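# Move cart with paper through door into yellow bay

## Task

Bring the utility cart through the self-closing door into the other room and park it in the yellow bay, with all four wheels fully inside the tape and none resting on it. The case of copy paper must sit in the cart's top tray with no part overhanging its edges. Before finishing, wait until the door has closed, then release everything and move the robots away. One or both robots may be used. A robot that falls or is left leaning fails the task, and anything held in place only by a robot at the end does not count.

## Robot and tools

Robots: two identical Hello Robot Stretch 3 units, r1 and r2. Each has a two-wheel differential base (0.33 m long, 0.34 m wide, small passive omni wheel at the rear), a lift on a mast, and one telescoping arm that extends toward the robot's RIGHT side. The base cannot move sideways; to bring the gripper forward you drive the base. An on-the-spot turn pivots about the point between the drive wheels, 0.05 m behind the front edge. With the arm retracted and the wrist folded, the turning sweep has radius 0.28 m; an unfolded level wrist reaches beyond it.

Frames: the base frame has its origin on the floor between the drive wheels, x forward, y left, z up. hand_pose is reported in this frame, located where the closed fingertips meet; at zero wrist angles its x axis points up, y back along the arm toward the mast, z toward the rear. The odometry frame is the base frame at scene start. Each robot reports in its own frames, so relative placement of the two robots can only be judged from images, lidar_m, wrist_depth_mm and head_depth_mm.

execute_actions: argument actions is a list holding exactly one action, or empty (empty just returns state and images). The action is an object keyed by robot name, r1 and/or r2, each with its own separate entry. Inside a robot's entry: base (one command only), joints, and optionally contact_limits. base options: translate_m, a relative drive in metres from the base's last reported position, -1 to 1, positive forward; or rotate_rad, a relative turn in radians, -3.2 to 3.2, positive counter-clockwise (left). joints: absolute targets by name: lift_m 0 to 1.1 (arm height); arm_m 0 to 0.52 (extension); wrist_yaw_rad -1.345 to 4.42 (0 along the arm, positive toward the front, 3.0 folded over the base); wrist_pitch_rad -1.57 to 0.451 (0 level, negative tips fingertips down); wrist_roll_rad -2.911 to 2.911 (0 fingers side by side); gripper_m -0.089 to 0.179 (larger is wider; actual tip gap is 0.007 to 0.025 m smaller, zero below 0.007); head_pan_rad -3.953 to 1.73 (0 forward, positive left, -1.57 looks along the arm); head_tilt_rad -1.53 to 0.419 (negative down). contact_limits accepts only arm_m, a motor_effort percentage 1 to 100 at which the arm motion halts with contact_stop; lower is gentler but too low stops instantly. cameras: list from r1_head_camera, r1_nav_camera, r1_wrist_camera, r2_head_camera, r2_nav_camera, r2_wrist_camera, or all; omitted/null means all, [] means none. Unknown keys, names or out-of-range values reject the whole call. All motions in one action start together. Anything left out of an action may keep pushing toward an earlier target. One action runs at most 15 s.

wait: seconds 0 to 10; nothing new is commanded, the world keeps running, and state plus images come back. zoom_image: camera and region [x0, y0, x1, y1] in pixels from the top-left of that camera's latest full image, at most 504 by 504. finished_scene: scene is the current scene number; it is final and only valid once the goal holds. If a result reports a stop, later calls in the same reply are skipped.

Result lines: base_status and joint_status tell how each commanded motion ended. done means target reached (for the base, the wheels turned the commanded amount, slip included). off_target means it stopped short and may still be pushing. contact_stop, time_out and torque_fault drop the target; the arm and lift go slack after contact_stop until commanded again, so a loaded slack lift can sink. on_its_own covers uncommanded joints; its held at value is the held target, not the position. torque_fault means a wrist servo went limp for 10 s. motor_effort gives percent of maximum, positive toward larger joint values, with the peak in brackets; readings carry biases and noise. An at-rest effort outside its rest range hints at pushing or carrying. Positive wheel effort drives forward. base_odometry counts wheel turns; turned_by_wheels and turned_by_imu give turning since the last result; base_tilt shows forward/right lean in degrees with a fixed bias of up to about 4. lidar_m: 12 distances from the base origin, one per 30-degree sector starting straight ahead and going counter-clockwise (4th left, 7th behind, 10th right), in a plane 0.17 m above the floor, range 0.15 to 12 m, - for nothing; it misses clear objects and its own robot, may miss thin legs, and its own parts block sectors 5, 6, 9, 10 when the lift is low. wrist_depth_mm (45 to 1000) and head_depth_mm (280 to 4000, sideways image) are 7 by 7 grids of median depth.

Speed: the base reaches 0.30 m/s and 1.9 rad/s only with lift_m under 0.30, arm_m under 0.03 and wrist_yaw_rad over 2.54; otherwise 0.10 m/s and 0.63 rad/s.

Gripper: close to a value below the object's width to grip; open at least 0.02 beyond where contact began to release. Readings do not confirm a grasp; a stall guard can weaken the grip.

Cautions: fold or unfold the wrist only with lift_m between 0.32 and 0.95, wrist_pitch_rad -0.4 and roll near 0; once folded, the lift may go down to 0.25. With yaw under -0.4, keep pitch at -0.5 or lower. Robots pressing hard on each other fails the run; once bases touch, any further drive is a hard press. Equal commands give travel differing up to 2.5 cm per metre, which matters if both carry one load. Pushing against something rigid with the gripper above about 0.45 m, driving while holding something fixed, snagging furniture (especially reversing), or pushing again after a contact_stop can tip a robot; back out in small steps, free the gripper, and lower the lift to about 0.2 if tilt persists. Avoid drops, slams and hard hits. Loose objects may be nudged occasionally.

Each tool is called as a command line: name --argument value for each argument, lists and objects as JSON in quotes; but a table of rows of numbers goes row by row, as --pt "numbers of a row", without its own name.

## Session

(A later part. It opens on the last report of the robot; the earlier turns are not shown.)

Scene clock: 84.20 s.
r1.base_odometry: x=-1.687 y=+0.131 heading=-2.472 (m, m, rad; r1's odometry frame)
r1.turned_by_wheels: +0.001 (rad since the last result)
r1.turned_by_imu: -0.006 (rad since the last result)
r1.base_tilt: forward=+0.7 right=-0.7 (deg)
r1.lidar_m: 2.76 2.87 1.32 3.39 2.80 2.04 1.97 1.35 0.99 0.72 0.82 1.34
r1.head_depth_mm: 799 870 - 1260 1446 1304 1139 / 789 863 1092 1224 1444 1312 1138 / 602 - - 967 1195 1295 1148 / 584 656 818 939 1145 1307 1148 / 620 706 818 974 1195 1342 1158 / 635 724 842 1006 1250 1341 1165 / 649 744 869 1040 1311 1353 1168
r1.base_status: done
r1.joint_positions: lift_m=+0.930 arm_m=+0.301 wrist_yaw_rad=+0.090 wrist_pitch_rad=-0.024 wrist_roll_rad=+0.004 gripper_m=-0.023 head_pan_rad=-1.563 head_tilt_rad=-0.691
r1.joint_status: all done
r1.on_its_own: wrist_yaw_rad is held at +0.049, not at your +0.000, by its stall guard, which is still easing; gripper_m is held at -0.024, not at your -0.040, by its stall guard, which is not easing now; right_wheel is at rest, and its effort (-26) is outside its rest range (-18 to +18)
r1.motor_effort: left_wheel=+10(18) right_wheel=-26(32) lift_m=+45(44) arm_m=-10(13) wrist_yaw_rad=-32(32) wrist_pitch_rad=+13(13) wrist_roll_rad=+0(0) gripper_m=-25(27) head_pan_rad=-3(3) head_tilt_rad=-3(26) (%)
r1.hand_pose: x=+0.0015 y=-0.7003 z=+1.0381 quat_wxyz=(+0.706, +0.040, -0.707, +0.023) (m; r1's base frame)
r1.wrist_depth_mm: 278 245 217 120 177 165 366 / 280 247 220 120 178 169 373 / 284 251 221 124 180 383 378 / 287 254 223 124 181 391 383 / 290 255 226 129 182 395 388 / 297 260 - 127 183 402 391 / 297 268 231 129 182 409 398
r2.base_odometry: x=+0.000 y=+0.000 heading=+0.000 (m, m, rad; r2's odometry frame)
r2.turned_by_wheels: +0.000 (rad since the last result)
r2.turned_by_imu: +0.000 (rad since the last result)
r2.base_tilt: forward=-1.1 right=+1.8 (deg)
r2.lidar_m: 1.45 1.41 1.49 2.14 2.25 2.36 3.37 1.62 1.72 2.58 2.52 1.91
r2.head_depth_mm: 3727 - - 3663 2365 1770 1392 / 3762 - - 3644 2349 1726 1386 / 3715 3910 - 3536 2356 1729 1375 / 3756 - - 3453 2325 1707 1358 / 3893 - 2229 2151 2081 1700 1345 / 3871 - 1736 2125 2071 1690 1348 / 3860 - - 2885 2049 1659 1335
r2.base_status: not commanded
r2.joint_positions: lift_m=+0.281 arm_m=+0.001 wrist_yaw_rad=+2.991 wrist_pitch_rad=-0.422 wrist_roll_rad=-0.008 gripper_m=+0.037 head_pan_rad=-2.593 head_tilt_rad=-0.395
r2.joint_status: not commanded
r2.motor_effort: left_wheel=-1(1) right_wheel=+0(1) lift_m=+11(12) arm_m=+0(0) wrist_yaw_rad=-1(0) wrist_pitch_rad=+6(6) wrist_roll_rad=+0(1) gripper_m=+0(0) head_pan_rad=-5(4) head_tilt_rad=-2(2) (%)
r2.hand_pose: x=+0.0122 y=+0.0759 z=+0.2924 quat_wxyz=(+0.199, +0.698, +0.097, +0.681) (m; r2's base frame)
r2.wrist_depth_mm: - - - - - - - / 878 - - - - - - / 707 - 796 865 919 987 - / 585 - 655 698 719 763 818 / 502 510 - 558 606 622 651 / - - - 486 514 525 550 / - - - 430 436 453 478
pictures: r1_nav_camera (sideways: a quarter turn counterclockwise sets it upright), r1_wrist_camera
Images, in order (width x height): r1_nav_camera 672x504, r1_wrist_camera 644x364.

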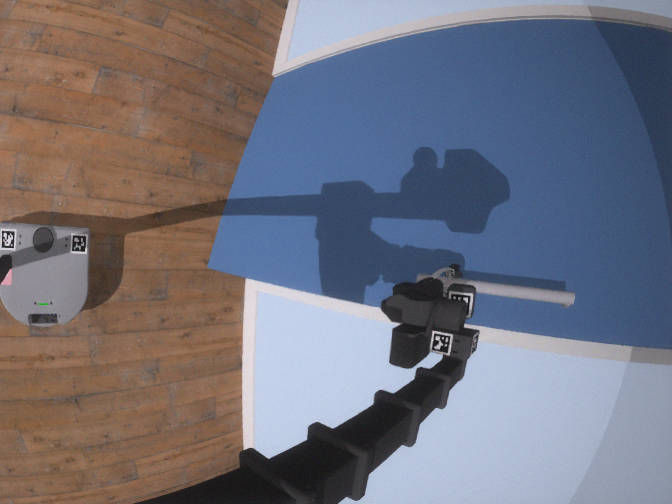

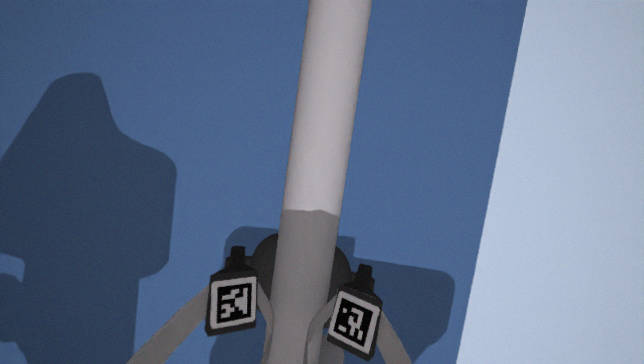

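execute_actions --actions '[{"r1":{"base":{"translate_m":0.1},"joints":{"arm_m":0.21,"wrist_yaw_rad":-0.15}}}]' --cameras '[]'

execute_actions --actions '[{"r1":{"base":{"translate_m":0.1},"joints":{"arm_m":0.12,"wrist_yaw_rad":-0.35}}}]' --cameras '[]'

execute_actions --actions '[{"r1":{"base":{"translate_m":0.09},"joints":{"arm_m":0.0,"wrist_yaw_rad":-0.35,"head_tilt_rad":-1.0}}}]' --cameras '["r1_nav_camera","r2_head_camera"]'

Scene clock: 100.60 s.
r1.base_odometry: x=-1.766 y=+0.068 heading=-2.473 (m, m, rad; r1's odometry frame)
r1.turned_by_wheels: +0.000 (rad since the last result)
r1.turned_by_imu: -0.003 (rad since the last result)
r1.base_tilt: forward=+0.6 right=-0.7 (deg)
r1.lidar_m: 2.67 2.76 1.28 1.44 2.95 2.15 2.07 1.36 0.98 0.64 0.77 1.36
r1.head_depth_mm: 773 889 - 1257 1454 1313 1133 / 512 564 - 842 1421 1287 1140 / 481 569 - 846 976 1240 1148 / 547 616 724 858 1039 1272 1158 / 566 645 750 894 1116 1308 1156 / 586 671 786 946 1189 1351 1168 / 608 701 823 1004 1286 1350 1173
r1.base_status: done
r1.joint_positions: lift_m=+0.930 arm_m=+0.211 wrist_yaw_rad=-0.155 wrist_pitch_rad=-0.025 wrist_roll_rad=+0.004 gripper_m=-0.020 head_pan_rad=-1.563 head_tilt_rad=-0.691
r1.joint_status: all done
r1.on_its_own: gripper_m is held at -0.021, not at your -0.040, by its stall guard, which is not easing now
r1.motor_effort: left_wheel=-1(24) right_wheel=+5(50) lift_m=+44(44) arm_m=-8(14) wrist_yaw_rad=+4(83) wrist_pitch_rad=+14(14) wrist_roll_rad=+0(0) gripper_m=-19(30) head_pan_rad=-2(3) head_tilt_rad=-4(3) (%)
r1.hand_pose: x=-0.0610 y=-0.6080 z=+1.0378 quat_wxyz=(+0.703, -0.046, -0.707, -0.064) (m; r1's base frame)
r1.wrist_depth_mm: 229 217 202 122 179 174 545 / 233 219 206 120 181 541 559 / 236 222 207 122 185 550 572 / 239 226 210 123 187 559 585 / 243 228 214 126 188 574 604 / 248 232 220 126 190 590 615 / 252 237 219 129 192 599 626
r2.base_odometry: x=+0.000 y=+0.000 heading=+0.000 (m, m, rad; r2's odometry frame)
r2.turned_by_wheels: +0.000 (rad since the last result)
r2.turned_by_imu: +0.001 (rad since the last result)
r2.base_tilt: forward=-1.1 right=+1.8 (deg)
r2.lidar_m: 1.45 1.42 1.49 2.13 2.26 2.36 3.34 1.62 1.72 2.59 2.52 1.91
r2.head_depth_mm: 3778 - - 3700 2388 1765 1406 / 3842 - - 3606 2379 1735 1384 / 3726 3703 - 3512 2365 1733 1386 / 3812 - - 3439 2307 1713 1358 / 3870 - 2228 2164 2056 1711 1346 / 3792 - 1757 2132 2068 1672 1344 / 3904 - - 2914 2065 1664 1333
r2.base_status: not commanded
r2.joint_positions: lift_m=+0.281 arm_m=+0.001 wrist_yaw_rad=+2.991 wrist_pitch_rad=-0.422 wrist_roll_rad=-0.008 gripper_m=+0.037 head_pan_rad=-2.593 head_tilt_rad=-0.395
r2.joint_status: not commanded
r2.motor_effort: left_wheel=-1(1) right_wheel=+0(0) lift_m=+11(11) arm_m=+0(0) wrist_yaw_rad=-1(1) wrist_pitch_rad=+6(6) wrist_roll_rad=+0(1) gripper_m=+0(0) head_pan_rad=-4(6) head_tilt_rad=-2(1) (%)
r2.hand_pose: x=+0.0122 y=+0.0759 z=+0.2924 quat_wxyz=(+0.199, +0.698, +0.097, +0.681) (m; r2's base frame)
r2.wrist_depth_mm: - - - - - - - / 875 - - - - - - / 684 - 802 852 909 - - / 585 - 656 682 719 783 824 / 497 505 - 567 600 630 662 / - - - 484 512 537 552 / - - - 428 435 456 482
pictures: none
No camera images: the call's "cameras" was empty. Leave "cameras" out to get every camera's image.

Scene clock: 102.90 s.
r1.base_odometry: x=-1.844 y=+0.006 heading=-2.473 (m, m, rad; r1's odometry frame)
r1.turned_by_wheels: +0.000 (rad since the last result)
r1.turned_by_imu: -0.001 (rad since the last result)
r1.base_tilt: forward=+0.6 right=-0.7 (deg)
r1.lidar_m: 2.56 2.66 1.27 1.26 3.09 2.25 2.17 1.36 0.54 0.55 0.72 1.36
r1.head_depth_mm: 408 473 516 - 1442 1304 1135 / 442 486 - - - 1002 1147 / 467 527 585 - 919 1088 1147 / 488 556 640 769 949 1220 1154 / 513 587 686 824 1031 1285 1161 / 540 622 735 899 1145 1341 1161 / 571 661 790 980 1291 1352 1173
r1.base_status: done
r1.joint_positions: lift_m=+0.930 arm_m=+0.120 wrist_yaw_rad=-0.365 wrist_pitch_rad=-0.027 wrist_roll_rad=+0.004 gripper_m=-0.020 head_pan_rad=-1.563 head_tilt_rad=-0.691
r1.joint_status: all done
r1.on_its_own: gripper_m is held at -0.021, not at your -0.040, by its stall guard, which is not easing now
r1.motor_effort: left_wheel=-2(16) right_wheel=+10(27) lift_m=+44(45) arm_m=-6(15) wrist_yaw_rad=+12(63) wrist_pitch_rad=+15(15) wrist_roll_rad=+0(0) gripper_m=-20(27) head_pan_rad=-2(3) head_tilt_rad=-3(4) (%)
r1.hand_pose: x=-0.1126 y=-0.5041 z=+1.0374 quat_wxyz=(+0.692, -0.119, -0.698, -0.138) (m; r1's base frame)
r1.wrist_depth_mm: 208 202 195 124 182 747 856 / 212 205 198 120 184 767 884 / 215 208 200 121 187 797 913 / 220 212 203 124 190 832 965 / 222 216 207 126 193 852 - / 227 219 212 126 195 889 - / 230 222 213 128 199 916 -
r2.base_odometry: x=+0.000 y=+0.000 heading=+0.000 (m, m, rad; r2's odometry frame)
r2.turned_by_wheels: +0.000 (rad since the last result)
r2.turned_by_imu: +0.000 (rad since the last result)
r2.base_tilt: forward=-1.1 right=+1.7 (deg)
r2.lidar_m: 1.44 1.41 1.49 2.14 2.26 2.35 3.36 1.62 1.72 2.58 2.52 1.91
r2.head_depth_mm: 3780 - - 3682 2417 1767 1382 / 3819 3986 - 3599 2360 1744 1374 / 3721 3674 - 3508 2314 1735 1366 / 3798 3981 - 3473 2303 1735 1368 / 3907 - 2233 2154 2075 1686 1353 / 3862 - 1732 2134 2072 1672 1345 / 3955 - - 2865 2067 1661 1334
r2.base_status: not commanded
r2.joint_positions: lift_m=+0.281 arm_m=+0.001 wrist_yaw_rad=+2.991 wrist_pitch_rad=-0.422 wrist_roll_rad=-0.008 gripper_m=+0.037 head_pan_rad=-2.593 head_tilt_rad=-0.395
r2.joint_status: not commanded
r2.motor_effort: left_wheel=-1(1) right_wheel=+0(1) lift_m=+11(12) arm_m=+0(0) wrist_yaw_rad=-1(1) wrist_pitch_rad=+6(6) wrist_roll_rad=+0(0) gripper_m=+0(0) head_pan_rad=-4(5) head_tilt_rad=-2(2) (%)
r2.hand_pose: x=+0.0122 y=+0.0759 z=+0.2924 quat_wxyz=(+0.199, +0.698, +0.097, +0.681) (m; r2's base frame)
r2.wrist_depth_mm: - - - - - - - / 867 - - - - - - / 689 - 800 862 915 - - / 589 - 656 704 735 780 818 / 494 508 - 562 602 628 669 / - - - 484 508 529 553 / - - - 426 435 455 474
pictures: none
No camera images: the call's "cameras" was empty. Leave "cameras" out to get every camera's image.

Scene clock: 105.47 s.
r1.base_odometry: x=-1.915 y=-0.049 heading=-2.473 (m, m, rad; r1's odometry frame)
r1.turned_by_wheels: +0.000 (rad since the last result)
r1.turned_by_imu: -0.001 (rad since the last result)
r1.base_tilt: forward=+0.7 right=-0.7 (deg)
r1.lidar_m: 2.48 2.57 1.26 1.24 3.23 2.35 2.26 1.36 0.42 0.45 0.66 1.36
r1.head_depth_mm: 325 341 - - - 1149 1087 / 403 - - - - 1172 - / 432 507 620 - 1264 1189 - / 465 560 703 965 1290 1198 1096 / 502 616 795 1121 1325 1198 1095 / 545 682 912 1369 1334 1202 1097 / 599 766 1064 1475 1336 1212 1102
r1.base_status: done
r1.joint_positions: lift_m=+0.930 arm_m=+0.001 wrist_yaw_rad=-0.410 wrist_pitch_rad=-0.029 wrist_roll_rad=+0.004 gripper_m=-0.020 head_pan_rad=-1.563 head_tilt_rad=-0.988
r1.joint_status: wrist_yaw_rad off_target (ended at -0.410, target -0.350); the others done
r1.on_its_own: wrist_yaw_rad is held at -0.421, not at your -0.350, by its stall guard, which is not easing now; gripper_m is held at -0.021, not at your -0.040, by its stall guard, which is not easing now
r1.motor_effort: left_wheel=+3(6) right_wheel=-3(29) lift_m=+45(44) arm_m=-9(10) wrist_yaw_rad=-8(48) wrist_pitch_rad=+16(16) wrist_roll_rad=+0(0) gripper_m=-20(25) head_pan_rad=-3(2) head_tilt_rad=-5(26) (%)
r1.hand_pose: x=-0.1234 y=-0.3799 z=+1.0369 quat_wxyz=(+0.689, -0.134, -0.695, -0.154) (m; r1's base frame)
r1.wrist_depth_mm: 235 221 205 118 178 173 - / 240 223 207 120 181 986 - / 242 225 210 122 183 - - / 246 229 212 125 185 - - / 250 233 215 126 188 - - / 254 235 222 127 189 - - / 258 242 220 129 191 - -
r2.base_odometry: x=+0.000 y=+0.000 heading=+0.000 (m, m, rad; r2's odometry frame)
r2.turned_by_wheels: +0.000 (rad since the last result)
r2.turned_by_imu: +0.000 (rad since the last result)
r2.base_tilt: forward=-1.1 right=+1.7 (deg)
r2.lidar_m: 1.45 1.42 1.50 2.14 2.26 2.36 3.36 1.62 1.72 2.58 2.52 1.91
r2.head_depth_mm: 3778 3988 - 3757 2381 1762 1399 / 3711 - - 3630 2372 1749 1378 / 3698 3607 - 3578 2325 1738 1372 / 3782 3878 - 3430 2313 1724 1365 / 3878 - 2212 2136 2084 1691 1349 / 3921 - 1734 2137 2068 1683 1344 / 3913 - - 2901 2056 1663 1331
r2.base_status: not commanded
r2.joint_positions: lift_m=+0.281 arm_m=+0.001 wrist_yaw_rad=+2.991 wrist_pitch_rad=-0.422 wrist_roll_rad=-0.008 gripper_m=+0.037 head_pan_rad=-2.593 head_tilt_rad=-0.395
r2.joint_status: not commanded
r2.motor_effort: left_wheel=-1(1) right_wheel=+0(1) lift_m=+12(11) arm_m=+0(1) wrist_yaw_rad=+0(1) wrist_pitch_rad=+6(6) wrist_roll_rad=+0(0) gripper_m=+0(0) head_pan_rad=-3(3) head_tilt_rad=-2(2) (%)
r2.hand_pose: x=+0.0122 y=+0.0759 z=+0.2924 quat_wxyz=(+0.199, +0.698, +0.097, +0.681) (m; r2's base frame)
r2.wrist_depth_mm: - - - - - - - / 880 - - - - - - / 697 - 816 855 926 981 - / 587 - 650 688 727 785 825 / 500 513 - 571 609 634 660 / - - - 484 515 529 556 / - - - 429 440 456 480
pictures: r1_nav_camera (sideways: a quarter turn counterclockwise sets it upright), r2_head_camera (sideways: a quarter turn clockwise sets it upright)
Images, in order (width x height): r1_nav_camera 672x504, r2_head_camera 896x504.

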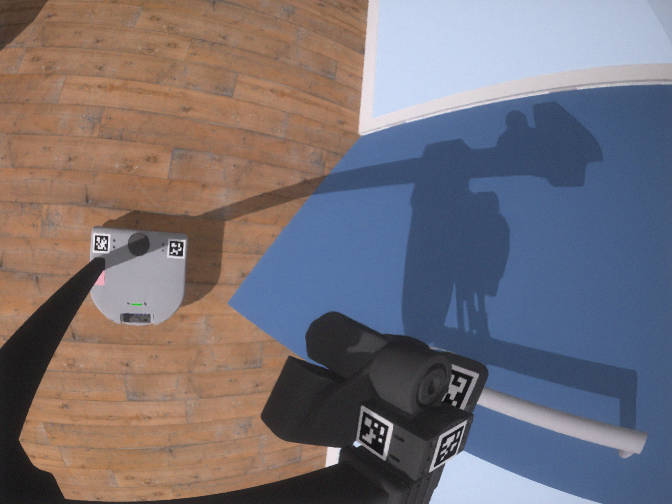

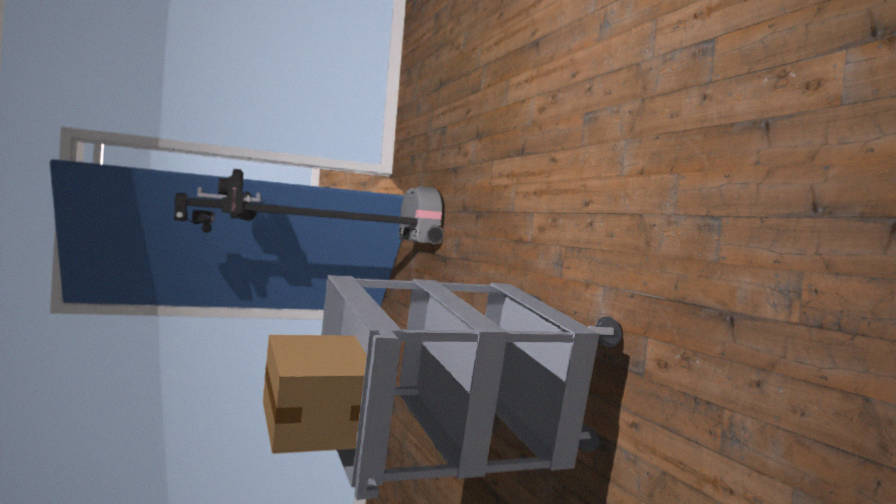

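execute_actions --actions '[{"r2":{"base":{"rotate_rad":-2.9},"joints":{"head_pan_rad":0,"head_tilt_rad":-0.8}}}]' --cameras '[]'

execute_actions --actions '[{"r2":{"base":{"translate_m":1}}}]' --cameras '[]'

execute_actions --actions '[{"r2":{"base":{"translate_m":1}}}]' --cameras '[]'

execute_actions --actions '[{"r2":{"base":{"translate_m":1}}}]' --cameras '["r2_nav_camera"]'

Scene clock: 120.53 s.
r1.base_odometry: x=-1.915 y=-0.049 heading=-2.473 (m, m, rad; r1's odometry frame)
r1.turned_by_wheels: +0.000 (rad since the last result)
r1.turned_by_imu: -0.002 (rad since the last result)
r1.base_tilt: forward=+0.6 right=-0.7 (deg)
r1.lidar_m: 2.48 2.57 1.25 1.24 3.21 2.35 2.26 1.36 0.42 0.45 0.66 1.35
r1.head_depth_mm: 325 341 - - - 1150 1089 / 402 - - - - 1169 - / 432 508 618 - 1267 1196 - / 464 560 706 968 1290 1199 1092 / 501 616 796 1121 1331 1195 1091 / 546 683 912 1372 1329 1203 1103 / 598 767 1066 1473 1336 1211 1099
r1.base_status: not commanded
r1.joint_positions: lift_m=+0.930 arm_m=+0.001 wrist_yaw_rad=-0.410 wrist_pitch_rad=-0.029 wrist_roll_rad=+0.004 gripper_m=-0.020 head_pan_rad=-1.563 head_tilt_rad=-0.988
r1.joint_status: not commanded
r1.on_its_own: wrist_yaw_rad is held at -0.421, not at your -0.350, by its stall guard, which is not easing now; gripper_m is held at -0.021, not at your -0.040, by its stall guard, which is not easing now
r1.motor_effort: left_wheel=+3(2) right_wheel=-3(2) lift_m=+44(44) arm_m=-9(9) wrist_yaw_rad=-8(8) wrist_pitch_rad=+16(16) wrist_roll_rad=+0(0) gripper_m=-20(20) head_pan_rad=-3(3) head_tilt_rad=-6(5) (%)
r1.hand_pose: x=-0.1234 y=-0.3799 z=+1.0369 quat_wxyz=(+0.689, -0.134, -0.695, -0.154) (m; r1's base frame)
r1.wrist_depth_mm: 237 220 205 118 178 173 - / 239 223 208 120 181 993 - / 243 227 210 122 183 - - / 245 230 212 125 185 - - / 250 232 216 125 187 - - / 254 236 223 126 189 - - / 258 242 221 129 191 - -
r2.base_odometry: x=+0.000 y=+0.000 heading=-2.900 (m, m, rad; r2's odometry frame)
r2.turned_by_wheels: -2.900 (rad since the last result)
r2.turned_by_imu: -2.842 (rad since the last result)
r2.base_tilt: forward=-1.1 right=+1.7 (deg)
r2.lidar_m: 3.28 1.62 2.84 2.52 2.53 1.59 1.42 1.42 1.70 2.23 2.24 2.67
r2.head_depth_mm: 3757 3344 2405 1889 1555 1322 1144 / - 3232 2350 1893 1544 1299 1138 / 3998 3222 2352 1865 1538 1291 1129 / 3923 3164 2312 1831 1507 1292 1124 / 3931 3089 2265 1817 1496 1279 1115 / 3351 3047 2273 1788 1489 1271 1104 / 3419 2591 2076 1774 1480 1255 1104
r2.base_status: done
r2.joint_positions: lift_m=+0.281 arm_m=+0.001 wrist_yaw_rad=+2.991 wrist_pitch_rad=-0.422 wrist_roll_rad=-0.008 gripper_m=+0.037 head_pan_rad=-0.007 head_tilt_rad=-0.791
r2.joint_status: all done
r2.motor_effort: left_wheel=+2(13) right_wheel=-1(5) lift_m=+12(11) arm_m=-1(1) wrist_yaw_rad=-1(0) wrist_pitch_rad=+6(6) wrist_roll_rad=+0(0) gripper_m=+0(0) head_pan_rad=+4(49) head_tilt_rad=-4(22) (%)
r2.hand_pose: x=+0.0122 y=+0.0759 z=+0.2924 quat_wxyz=(+0.199, +0.698, +0.097, +0.681) (m; r2's base frame)
r2.wrist_depth_mm: - - - - - - - / 864 - - - - - - / 691 - 798 868 931 996 - / 583 - 661 685 728 767 830 / 499 512 - 556 602 631 666 / - - - 490 517 533 554 / - - - 430 436 452 477
pictures: none
No camera images: the call's "cameras" was empty. Leave "cameras" out to get every camera's image.

Scene clock: 125.70 s.
r1.base_odometry: x=-1.915 y=-0.049 heading=-2.473 (m, m, rad; r1's odometry frame)
r1.turned_by_wheels: +0.000 (rad since the last result)
r1.turned_by_imu: -0.001 (rad since the last result)
r1.base_tilt: forward=+0.6 right=-0.7 (deg)
r1.lidar_m: 2.47 2.57 1.25 1.24 3.18 2.35 2.26 1.36 0.42 0.45 0.67 1.35
r1.head_depth_mm: 325 341 - - - 1156 1089 / 404 - - - - 1173 - / 432 507 619 - 1266 1188 - / 464 560 702 967 1289 1192 1093 / 501 616 796 1121 1324 1201 1096 / 545 684 913 1370 1339 1204 1095 / 598 767 1071 1474 1342 1210 1102
r1.base_status: not commanded
r1.joint_positions: lift_m=+0.930 arm_m=+0.001 wrist_yaw_rad=-0.410 wrist_pitch_rad=-0.029 wrist_roll_rad=+0.004 gripper_m=-0.020 head_pan_rad=-1.563 head_tilt_rad=-0.988
r1.joint_status: not commanded
r1.on_its_own: wrist_yaw_rad is held at -0.421, not at your -0.350, by its stall guard, which is not easing now; gripper_m is held at -0.021, not at your -0.040, by its stall guard, which is not easing now
r1.motor_effort: left_wheel=+3(3) right_wheel=-3(2) lift_m=+44(44) arm_m=-10(9) wrist_yaw_rad=-8(9) wrist_pitch_rad=+16(16) wrist_roll_rad=+0(0) gripper_m=-20(21) head_pan_rad=-3(3) head_tilt_rad=-5(6) (%)
r1.hand_pose: x=-0.1234 y=-0.3799 z=+1.0369 quat_wxyz=(+0.689, -0.134, -0.695, -0.154) (m; r1's base frame)
r1.wrist_depth_mm: 237 221 205 118 179 173 - / 240 222 207 120 182 988 - / 243 226 210 122 183 - - / 246 229 212 125 185 - - / 251 232 215 125 187 - - / 254 236 223 127 188 - - / 259 242 220 129 191 - -
r2.base_odometry: x=-0.971 y=-0.239 heading=-2.900 (m, m, rad; r2's odometry frame)
r2.turned_by_wheels: +0.000 (rad since the last result)
r2.turned_by_imu: +0.000 (rad since the last result)
r2.base_tilt: forward=-1.1 right=+1.7 (deg)
r2.lidar_m: 2.83 0.88 0.79 2.72 2.74 2.69 2.39 2.39 2.28 2.02 2.03 2.42
r2.head_depth_mm: 3193 3325 2421 1887 1561 1309 1143 / 3191 3246 2379 1872 1533 1311 1131 / 3083 3209 2350 1855 1518 1302 1132 / 3054 3168 2317 1833 1511 1289 1124 / 2943 3121 2269 1818 1507 1282 1117 / 3129 2806 2256 1800 1485 1273 1106 / 2424 2706 2208 1777 1475 1262 1100
r2.base_status: done
r2.joint_positions: lift_m=+0.281 arm_m=+0.001 wrist_yaw_rad=+2.991 wrist_pitch_rad=-0.421 wrist_roll_rad=-0.008 gripper_m=+0.037 head_pan_rad=-0.007 head_tilt_rad=-0.791
r2.joint_status: not commanded
r2.motor_effort: left_wheel=+2(12) right_wheel=-2(2) lift_m=+11(11) arm_m=-1(0) wrist_yaw_rad=+0(0) wrist_pitch_rad=+6(6) wrist_roll_rad=+0(0) gripper_m=+0(1) head_pan_rad=+4(3) head_tilt_rad=-3(4) (%)
r2.hand_pose: x=+0.0123 y=+0.0760 z=+0.2926 quat_wxyz=(+0.199, +0.698, +0.097, +0.681) (m; r2's base frame)
r2.wrist_depth_mm: - - - - - - - / 870 - - - - 798 877 / 698 - 794 853 920 912 - / 588 - 665 688 725 774 822 / 499 513 - 562 603 623 675 / - - - 487 510 535 563 / - - - 428 433 458 476
pictures: none
No camera images: the call's "cameras" was empty. Leave "cameras" out to get every camera's image.

Scene clock: 130.87 s.
r1.base_odometry: x=-1.915 y=-0.049 heading=-2.473 (m, m, rad; r1's odometry frame)
r1.turned_by_wheels: +0.000 (rad since the last result)
r1.turned_by_imu: -0.001 (rad since the last result)
r1.base_tilt: forward=+0.7 right=-0.7 (deg)
r1.lidar_m: 2.47 2.57 1.25 1.25 1.52 2.35 2.26 1.36 0.42 0.45 0.66 1.36
r1.head_depth_mm: 325 341 - - - 1145 1089 / 404 - - - - 1166 - / 432 507 617 - 1268 1194 - / 463 561 702 965 1290 1199 1088 / 502 616 794 1122 1326 1198 1100 / 544 683 913 1374 1331 1200 1101 / 598 767 1068 1464 1340 1210 1101
r1.base_status: not commanded
r1.joint_positions: lift_m=+0.930 arm_m=+0.001 wrist_yaw_rad=-0.410 wrist_pitch_rad=-0.029 wrist_roll_rad=+0.004 gripper_m=-0.020 head_pan_rad=-1.563 head_tilt_rad=-0.988
r1.joint_status: not commanded
r1.on_its_own: wrist_yaw_rad is held at -0.421, not at your -0.350, by its stall guard, which is not easing now; gripper_m is held at -0.021, not at your -0.040, by its stall guard, which is not easing now
r1.motor_effort: left_wheel=+3(3) right_wheel=-2(2) lift_m=+44(45) arm_m=-9(10) wrist_yaw_rad=-8(8) wrist_pitch_rad=+16(16) wrist_roll_rad=+0(0) gripper_m=-20(20) head_pan_rad=-2(4) head_tilt_rad=-5(6) (%)
r1.hand_pose: x=-0.1234 y=-0.3799 z=+1.0369 quat_wxyz=(+0.689, -0.134, -0.695, -0.154) (m; r1's base frame)
r1.wrist_depth_mm: 236 221 205 118 178 173 - / 239 224 208 120 181 975 - / 243 226 210 122 183 - - / 247 230 214 125 185 - - / 250 232 216 126 187 - - / 254 236 223 127 188 - - / 258 242 221 129 191 - -
r2.base_odometry: x=-1.942 y=-0.479 heading=-2.900 (m, m, rad; r2's odometry frame)
r2.turned_by_wheels: +0.000 (rad since the last result)
r2.turned_by_imu: +0.000 (rad since the last result)
r2.base_tilt: forward=-1.1 right=+1.7 (deg)
r2.lidar_m: 2.43 1.39 2.93 0.64 0.65 3.48 3.35 3.35 2.04 1.82 1.82 2.17
r2.head_depth_mm: 2336 2697 2384 1886 1554 1311 1144 / 2243 2646 2376 1868 1539 1312 1139 / 2230 2556 2345 1865 1542 1299 1127 / 2176 2511 2322 1817 1506 1293 1130 / 2122 2427 2297 1824 1504 1282 1117 / 2077 2440 2278 1794 1477 1271 1109 / - 2836 2035 1700 1481 1265 1099
r2.base_status: done
r2.joint_positions: lift_m=+0.281 arm_m=+0.001 wrist_yaw_rad=+2.991 wrist_pitch_rad=-0.421 wrist_roll_rad=-0.008 gripper_m=+0.037 head_pan_rad=-0.007 head_tilt_rad=-0.791
r2.joint_status: not commanded
r2.motor_effort: left_wheel=+1(13) right_wheel=-1(4) lift_m=+12(11) arm_m=-1(0) wrist_yaw_rad=+0(1) wrist_pitch_rad=+6(6) wrist_roll_rad=+0(1) gripper_m=+0(0) head_pan_rad=+4(3) head_tilt_rad=-3(3) (%)
r2.hand_pose: x=+0.0123 y=+0.0760 z=+0.2926 quat_wxyz=(+0.199, +0.698, +0.097, +0.681) (m; r2's base frame)
r2.wrist_depth_mm: 580 - 956 - - - - / 620 - 703 - - - - / 671 - 798 865 911 998 - / 582 - 653 706 730 780 831 / 496 510 - 574 605 628 668 / - - - 484 515 536 553 / - - - 429 435 458 477
pictures: none
No camera images: the call's "cameras" was empty. Leave "cameras" out to get every camera's image.

Scene clock: 136.03 s.
r1.base_odometry: x=-1.915 y=-0.049 heading=-2.473 (m, m, rad; r1's odometry frame)
r1.turned_by_wheels: +0.000 (rad since the last result)
r1.turned_by_imu: -0.001 (rad since the last result)
r1.base_tilt: forward=+0.7 right=-0.6 (deg)
r1.lidar_m: 2.48 2.57 1.25 1.24 0.73 0.80 2.26 1.36 0.42 0.45 0.67 1.35
r1.head_depth_mm: 325 341 - - - 1146 1092 / 403 - - - - 1172 - / 432 507 618 - 1267 1186 - / 464 560 703 965 1285 1193 1092 / 502 615 795 1123 1318 1202 1095 / 545 683 908 1368 1333 1209 1101 / 597 766 1070 1464 1338 1211 1102
r1.base_status: not commanded
r1.joint_positions: lift_m=+0.930 arm_m=+0.001 wrist_yaw_rad=-0.410 wrist_pitch_rad=-0.029 wrist_roll_rad=+0.004 gripper_m=-0.020 head_pan_rad=-1.563 head_tilt_rad=-0.988
r1.joint_status: not commanded
r1.on_its_own: wrist_yaw_rad is held at -0.421, not at your -0.350, by its stall guard, which is not easing now; gripper_m is held at -0.021, not at your -0.040, by its stall guard, which is not easing now
r1.motor_effort: left_wheel=+2(2) right_wheel=-3(3) lift_m=+44(44) arm_m=-10(9) wrist_yaw_rad=-9(8) wrist_pitch_rad=+16(16) wrist_roll_rad=+0(0) gripper_m=-20(20) head_pan_rad=-3(3) head_tilt_rad=-6(5) (%)
r1.hand_pose: x=-0.1234 y=-0.3799 z=+1.0369 quat_wxyz=(+0.689, -0.134, -0.695, -0.154) (m; r1's base frame)
r1.wrist_depth_mm: 235 220 204 118 178 173 - / 240 223 207 120 181 986 - / 242 226 210 122 183 - - / 246 229 213 125 186 - - / 250 232 216 126 188 - - / 255 236 223 127 188 - - / 258 243 221 129 191 - -
r2.base_odometry: x=-2.913 y=-0.719 heading=-2.900 (m, m, rad; r2's odometry frame)
r2.turned_by_wheels: +0.000 (rad since the last result)
r2.turned_by_imu: +0.000 (rad since the last result)
r2.base_tilt: forward=-0.9 right=+1.8 (deg)
r2.lidar_m: 1.47 0.99 0.68 3.13 1.27 1.10 4.33 2.99 1.81 1.61 1.62 1.66
r2.head_depth_mm: 1372 1609 1921 1884 1546 1317 1137 / 1341 1559 1845 1876 1535 1313 1133 / 1301 1504 1805 1848 1524 1291 1132 / 1277 1474 1735 1830 1513 1290 1121 / 1259 1443 1687 1814 1508 1280 1117 / 1226 1401 1642 1792 1491 1265 1112 / 1194 1369 1602 1771 1475 1261 1098
r2.base_status: done
r2.joint_positions: lift_m=+0.281 arm_m=+0.001 wrist_yaw_rad=+2.991 wrist_pitch_rad=-0.421 wrist_roll_rad=-0.008 gripper_m=+0.037 head_pan_rad=-0.007 head_tilt_rad=-0.791
r2.joint_status: not commanded
r2.motor_effort: left_wheel=+1(12) right_wheel=-2(4) lift_m=+11(12) arm_m=+0(1) wrist_yaw_rad=+0(1) wrist_pitch_rad=+6(6) wrist_roll_rad=+0(0) gripper_m=+0(0) head_pan_rad=+4(4) head_tilt_rad=-3(3) (%)
r2.hand_pose: x=+0.0123 y=+0.0760 z=+0.2926 quat_wxyz=(+0.199, +0.698, +0.096, +0.681) (m; r2's base frame)
r2.wrist_depth_mm: - - - - - - 852 / 893 - - - 756 - - / 704 - 806 819 689 924 - / 583 - 652 691 712 750 808 / 498 505 - 571 607 629 661 / - - - 480 516 529 552 / - - - 433 439 457 476
pictures: r2_nav_camera (sideways: a quarter turn counterclockwise sets it upright)
Images, in order (width x height): r2_nav_camera 672x504.

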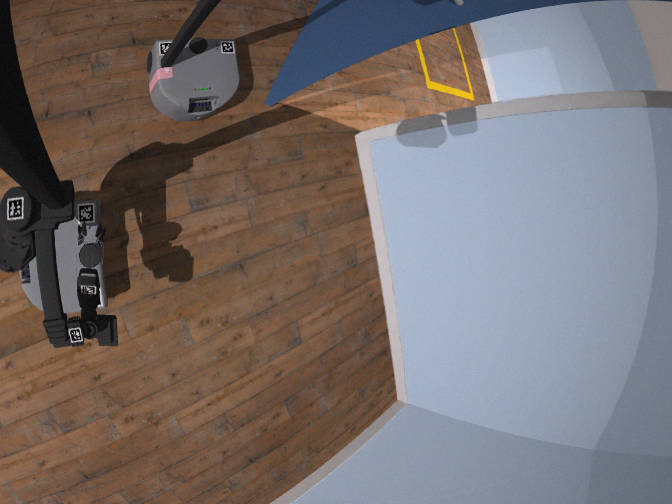

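execute_actions --actions '[{"r2":{"base":{"translate_m":1}}}]' --cameras '[]'

execute_actions --actions '[{"r2":{"base":{"rotate_rad":1.54},"joints":{"head_tilt_rad":-1.2}}}]' --cameras '[]'

execute_actions --actions '[{"r2":{"base":{"translate_m":0.6}}}]' --cameras '["r2_nav_camera"]'

Scene clock: 147.30 s.
r1.base_odometry: x=-1.915 y=-0.049 heading=-2.473 (m, m, rad; r1's odometry frame)
r1.turned_by_wheels: +0.000 (rad since the last result)
r1.turned_by_imu: -0.002 (rad since the last result)
r1.base_tilt: forward=+0.7 right=-0.7 (deg)
r1.lidar_m: 2.47 2.57 1.26 1.24 3.22 2.35 2.26 0.81 0.42 0.45 0.67 1.35
r1.head_depth_mm: 325 341 - - - 1144 1090 / 403 - - - - 1172 - / 432 507 618 - 1269 1190 - / 465 562 702 965 1290 1196 1093 / 502 616 795 1126 1324 1199 1091 / 545 684 913 1370 1331 1206 1100 / 597 769 1070 1462 1343 1206 1099
r1.base_status: not commanded
r1.joint_positions: lift_m=+0.930 arm_m=+0.001 wrist_yaw_rad=-0.410 wrist_pitch_rad=-0.029 wrist_roll_rad=+0.004 gripper_m=-0.020 head_pan_rad=-1.563 head_tilt_rad=-0.988
r1.joint_status: not commanded
r1.on_its_own: wrist_yaw_rad is held at -0.421, not at your -0.350, by its stall guard, which is not easing now; gripper_m is held at -0.021, not at your -0.040, by its stall guard, which is not easing now
r1.motor_effort: left_wheel=+2(3) right_wheel=-3(3) lift_m=+45(44) arm_m=-9(9) wrist_yaw_rad=-8(9) wrist_pitch_rad=+15(16) wrist_roll_rad=+0(0) gripper_m=-20(20) head_pan_rad=-2(2) head_tilt_rad=-6(5) (%)
r1.hand_pose: x=-0.1234 y=-0.3799 z=+1.0369 quat_wxyz=(+0.689, -0.134, -0.695, -0.154) (m; r1's base frame)
r1.wrist_depth_mm: 236 221 205 118 178 173 - / 239 223 207 120 181 984 - / 243 226 209 122 183 - - / 247 230 212 125 185 - - / 250 233 215 125 188 - - / 255 235 224 127 189 - - / 257 242 219 129 190 - -
r2.base_odometry: x=-3.884 y=-0.958 heading=-2.900 (m, m, rad; r2's odometry frame)
r2.turned_by_wheels: +0.000 (rad since the last result)
r2.turned_by_imu: +0.001 (rad since the last result)
r2.base_tilt: forward=-1.0 right=+1.7 (deg)
r2.lidar_m: 0.50 0.50 0.60 0.68 0.64 0.97 2.43 2.60 1.58 1.40 0.93 0.57
r2.head_depth_mm: 430 503 603 749 993 1286 1140 / 422 490 585 721 943 1249 1138 / 412 477 565 692 893 1214 1127 / 403 465 548 668 856 1184 1125 / 394 454 532 645 817 1121 1112 / 386 442 519 623 782 1053 1106 / 378 431 503 603 751 1000 1102
r2.base_status: done
r2.joint_positions: lift_m=+0.281 arm_m=+0.001 wrist_yaw_rad=+2.991 wrist_pitch_rad=-0.421 wrist_roll_rad=-0.008 gripper_m=+0.037 head_pan_rad=-0.007 head_tilt_rad=-0.791
r2.joint_status: not commanded
r2.motor_effort: left_wheel=+1(12) right_wheel=-2(5) lift_m=+11(12) arm_m=-1(0) wrist_yaw_rad=+1(0) wrist_pitch_rad=+6(6) wrist_roll_rad=+0(0) gripper_m=+0(0) head_pan_rad=+4(4) head_tilt_rad=-4(3) (%)
r2.hand_pose: x=+0.0123 y=+0.0760 z=+0.2926 quat_wxyz=(+0.199, +0.698, +0.096, +0.681) (m; r2's base frame)
r2.wrist_depth_mm: - - 909 - - 555 440 / 727 - 940 - - 568 449 / 678 - 793 856 858 574 458 / 585 - 667 689 712 587 462 / 495 499 - 557 608 583 474 / - - - 485 513 534 472 / - - - 430 441 462 463
pictures: none
No camera images: the call's "cameras" was empty. Leave "cameras" out to get every camera's image.

Scene clock: 149.60 s.
r1.base_odometry: x=-1.915 y=-0.049 heading=-2.473 (m, m, rad; r1's odometry frame)
r1.turned_by_wheels: +0.000 (rad since the last result)
r1.turned_by_imu: -0.001 (rad since the last result)
r1.base_tilt: forward=+0.6 right=-0.7 (deg)
r1.lidar_m: 2.47 2.58 1.25 1.24 3.20 2.35 2.26 0.93 0.42 0.45 0.67 1.36
r1.head_depth_mm: 325 341 - - - 1148 1089 / 404 - - - - 1165 - / 432 507 619 - 1266 1190 - / 464 560 705 968 1292 1192 1090 / 502 615 797 1125 1325 1200 1094 / 546 683 914 1369 1337 1204 1095 / 597 766 1065 1470 1333 1209 1098
r1.base_status: not commanded
r1.joint_positions: lift_m=+0.930 arm_m=+0.001 wrist_yaw_rad=-0.410 wrist_pitch_rad=-0.029 wrist_roll_rad=+0.004 gripper_m=-0.020 head_pan_rad=-1.563 head_tilt_rad=-0.988
r1.joint_status: not commanded
r1.on_its_own: wrist_yaw_rad is held at -0.421, not at your -0.350, by its stall guard, which is not easing now; gripper_m is held at -0.021, not at your -0.040, by its stall guard, which is not easing now
r1.motor_effort: left_wheel=+2(2) right_wheel=-3(3) lift_m=+44(44) arm_m=-9(9) wrist_yaw_rad=-8(9) wrist_pitch_rad=+16(16) wrist_roll_rad=+0(0) gripper_m=-20(20) head_pan_rad=-3(3) head_tilt_rad=-5(6) (%)
r1.hand_pose: x=-0.1234 y=-0.3799 z=+1.0369 quat_wxyz=(+0.689, -0.134, -0.695, -0.154) (m; r1's base frame)
r1.wrist_depth_mm: 237 220 204 118 177 173 - / 240 223 206 120 181 983 - / 243 227 210 122 183 - - / 247 229 212 125 185 - - / 251 232 216 126 188 - - / 253 237 223 127 189 - - / 258 242 220 129 191 - -
r2.base_odometry: x=-3.884 y=-0.958 heading=-1.360 (m, m, rad; r2's odometry frame)
r2.turned_by_wheels: +1.540 (rad since the last result)
r2.turned_by_imu: +1.507 (rad since the last result)
r2.base_tilt: forward=-1.1 right=+1.8 (deg)
r2.lidar_m: 0.72 0.64 0.97 2.14 2.77 1.61 1.40 0.99 0.58 0.50 0.50 0.58
r2.head_depth_mm: 1904 1694 1520 1025 1134 1166 1111 / 1884 1691 1543 1353 1290 1196 1115 / 1680 1680 1519 1386 1275 1217 - / 1228 1598 1512 1377 1279 1213 - / 932 1132 1445 1373 1257 1196 - / 746 870 1076 1343 1261 1170 - / 630 810 1472 1340 1246 1153 -
r2.base_status: done
r2.joint_positions: lift_m=+0.281 arm_m=+0.001 wrist_yaw_rad=+2.991 wrist_pitch_rad=-0.421 wrist_roll_rad=-0.008 gripper_m=+0.037 head_pan_rad=-0.007 head_tilt_rad=-1.186
r2.joint_status: all done
r2.motor_effort: left_wheel=-4(12) right_wheel=+1(6) lift_m=+12(11) arm_m=-1(1) wrist_yaw_rad=+0(1) wrist_pitch_rad=+6(6) wrist_roll_rad=+0(0) gripper_m=+0(0) head_pan_rad=+4(3) head_tilt_rad=-6(24) (%)
r2.hand_pose: x=+0.0123 y=+0.0760 z=+0.2926 quat_wxyz=(+0.199, +0.698, +0.096, +0.681) (m; r2's base frame)
r2.wrist_depth_mm: - - - - - - - / 884 - - - - 858 - / 692 - 797 860 889 725 753 / 586 - 654 692 726 751 814 / 496 510 - 565 603 630 655 / - - - 485 511 536 560 / - - - 431 440 461 481
pictures: none
No camera images: the call's "cameras" was empty. Leave "cameras" out to get every camera's image.

Scene clock: 153.30 s.
r1.base_odometry: x=-1.915 y=-0.049 heading=-2.473 (m, m, rad; r1's odometry frame)
r1.turned_by_wheels: +0.000 (rad since the last result)
r1.turned_by_imu: -0.001 (rad since the last result)
r1.base_tilt: forward=+0.7 right=-0.7 (deg)
r1.lidar_m: 2.48 2.58 1.25 1.24 3.22 2.35 2.26 1.36 0.42 0.45 0.66 1.35
r1.head_depth_mm: 325 341 - - - 1149 1094 / 403 - - - - 1168 - / 432 507 619 - 1264 1193 - / 464 560 703 971 1283 1195 1086 / 502 615 798 1116 1321 1193 1094 / 545 683 911 1365 1334 1209 1095 / 598 766 1071 1470 1336 1212 1104
r1.base_status: not commanded
r1.joint_positions: lift_m=+0.930 arm_m=+0.001 wrist_yaw_rad=-0.410 wrist_pitch_rad=-0.029 wrist_roll_rad=+0.004 gripper_m=-0.020 head_pan_rad=-1.563 head_tilt_rad=-0.988
r1.joint_status: not commanded
r1.on_its_own: wrist_yaw_rad is held at -0.421, not at your -0.350, by its stall guard, which is not easing now; gripper_m is held at -0.021, not at your -0.040, by its stall guard, which is not easing now
r1.motor_effort: left_wheel=+3(3) right_wheel=-3(3) lift_m=+44(45) arm_m=-9(10) wrist_yaw_rad=-8(9) wrist_pitch_rad=+16(16) wrist_roll_rad=+0(0) gripper_m=-20(20) head_pan_rad=-1(2) head_tilt_rad=-6(6) (%)
r1.hand_pose: x=-0.1234 y=-0.3799 z=+1.0369 quat_wxyz=(+0.689, -0.134, -0.695, -0.154) (m; r1's base frame)
r1.wrist_depth_mm: 237 221 204 118 178 173 - / 240 223 208 120 181 277 - / 243 225 210 122 183 283 - / 247 229 212 125 185 291 - / 249 233 215 126 188 - - / 255 235 224 126 188 - - / 259 242 221 129 190 - -
r2.base_odometry: x=-3.758 y=-1.545 heading=-1.360 (m, m, rad; r2's odometry frame)
r2.turned_by_wheels: +0.000 (rad since the last result)
r2.turned_by_imu: +0.000 (rad since the last result)
r2.base_tilt: forward=-1.1 right=+1.7 (deg)
r2.lidar_m: 0.35 0.23 0.21 0.21 3.92 2.28 1.98 0.69 0.40 0.36 3.28 3.19
r2.head_depth_mm: 1911 1693 1550 1405 1293 1192 945 / 1827 1699 1526 1408 1294 1199 1109 / 870 1200 1500 1392 1276 1214 - / 587 766 1105 1364 1275 1206 - / 443 538 684 943 1246 1199 - / 356 415 497 620 819 1144 - / 301 337 390 462 565 760 -
r2.base_status: done
r2.joint_positions: lift_m=+0.281 arm_m=+0.001 wrist_yaw_rad=+2.991 wrist_pitch_rad=-0.421 wrist_roll_rad=-0.008 gripper_m=+0.037 head_pan_rad=-0.007 head_tilt_rad=-1.186
r2.joint_status: not commanded
r2.motor_effort: left_wheel=-3(11) right_wheel=+1(5) lift_m=+11(11) arm_m=-1(0) wrist_yaw_rad=+0(1) wrist_pitch_rad=+6(6) wrist_roll_rad=+0(0) gripper_m=+0(0) head_pan_rad=+4(4) head_tilt_rad=-5(5) (%)
r2.hand_pose: x=+0.0123 y=+0.0760 z=+0.2926 quat_wxyz=(+0.199, +0.698, +0.096, +0.681) (m; r2's base frame)
r2.wrist_depth_mm: - - - 234 222 213 204 / 879 - 646 256 243 231 220 / 693 - 570 282 266 251 239 / 583 - 608 315 295 279 262 / 498 508 - 362 328 309 290 / - - - 411 366 349 324 / - - - 433 426 399 371
pictures: r2_nav_camera (sideways: a quarter turn counterclockwise sets it upright)
Images, in order (width x height): r2_nav_camera 672x504.

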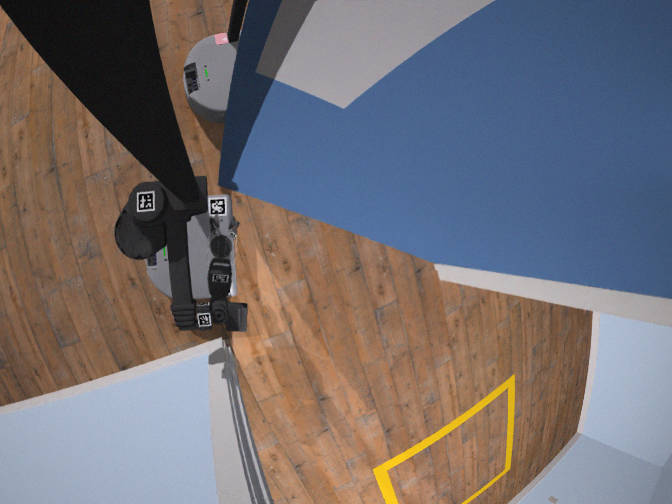

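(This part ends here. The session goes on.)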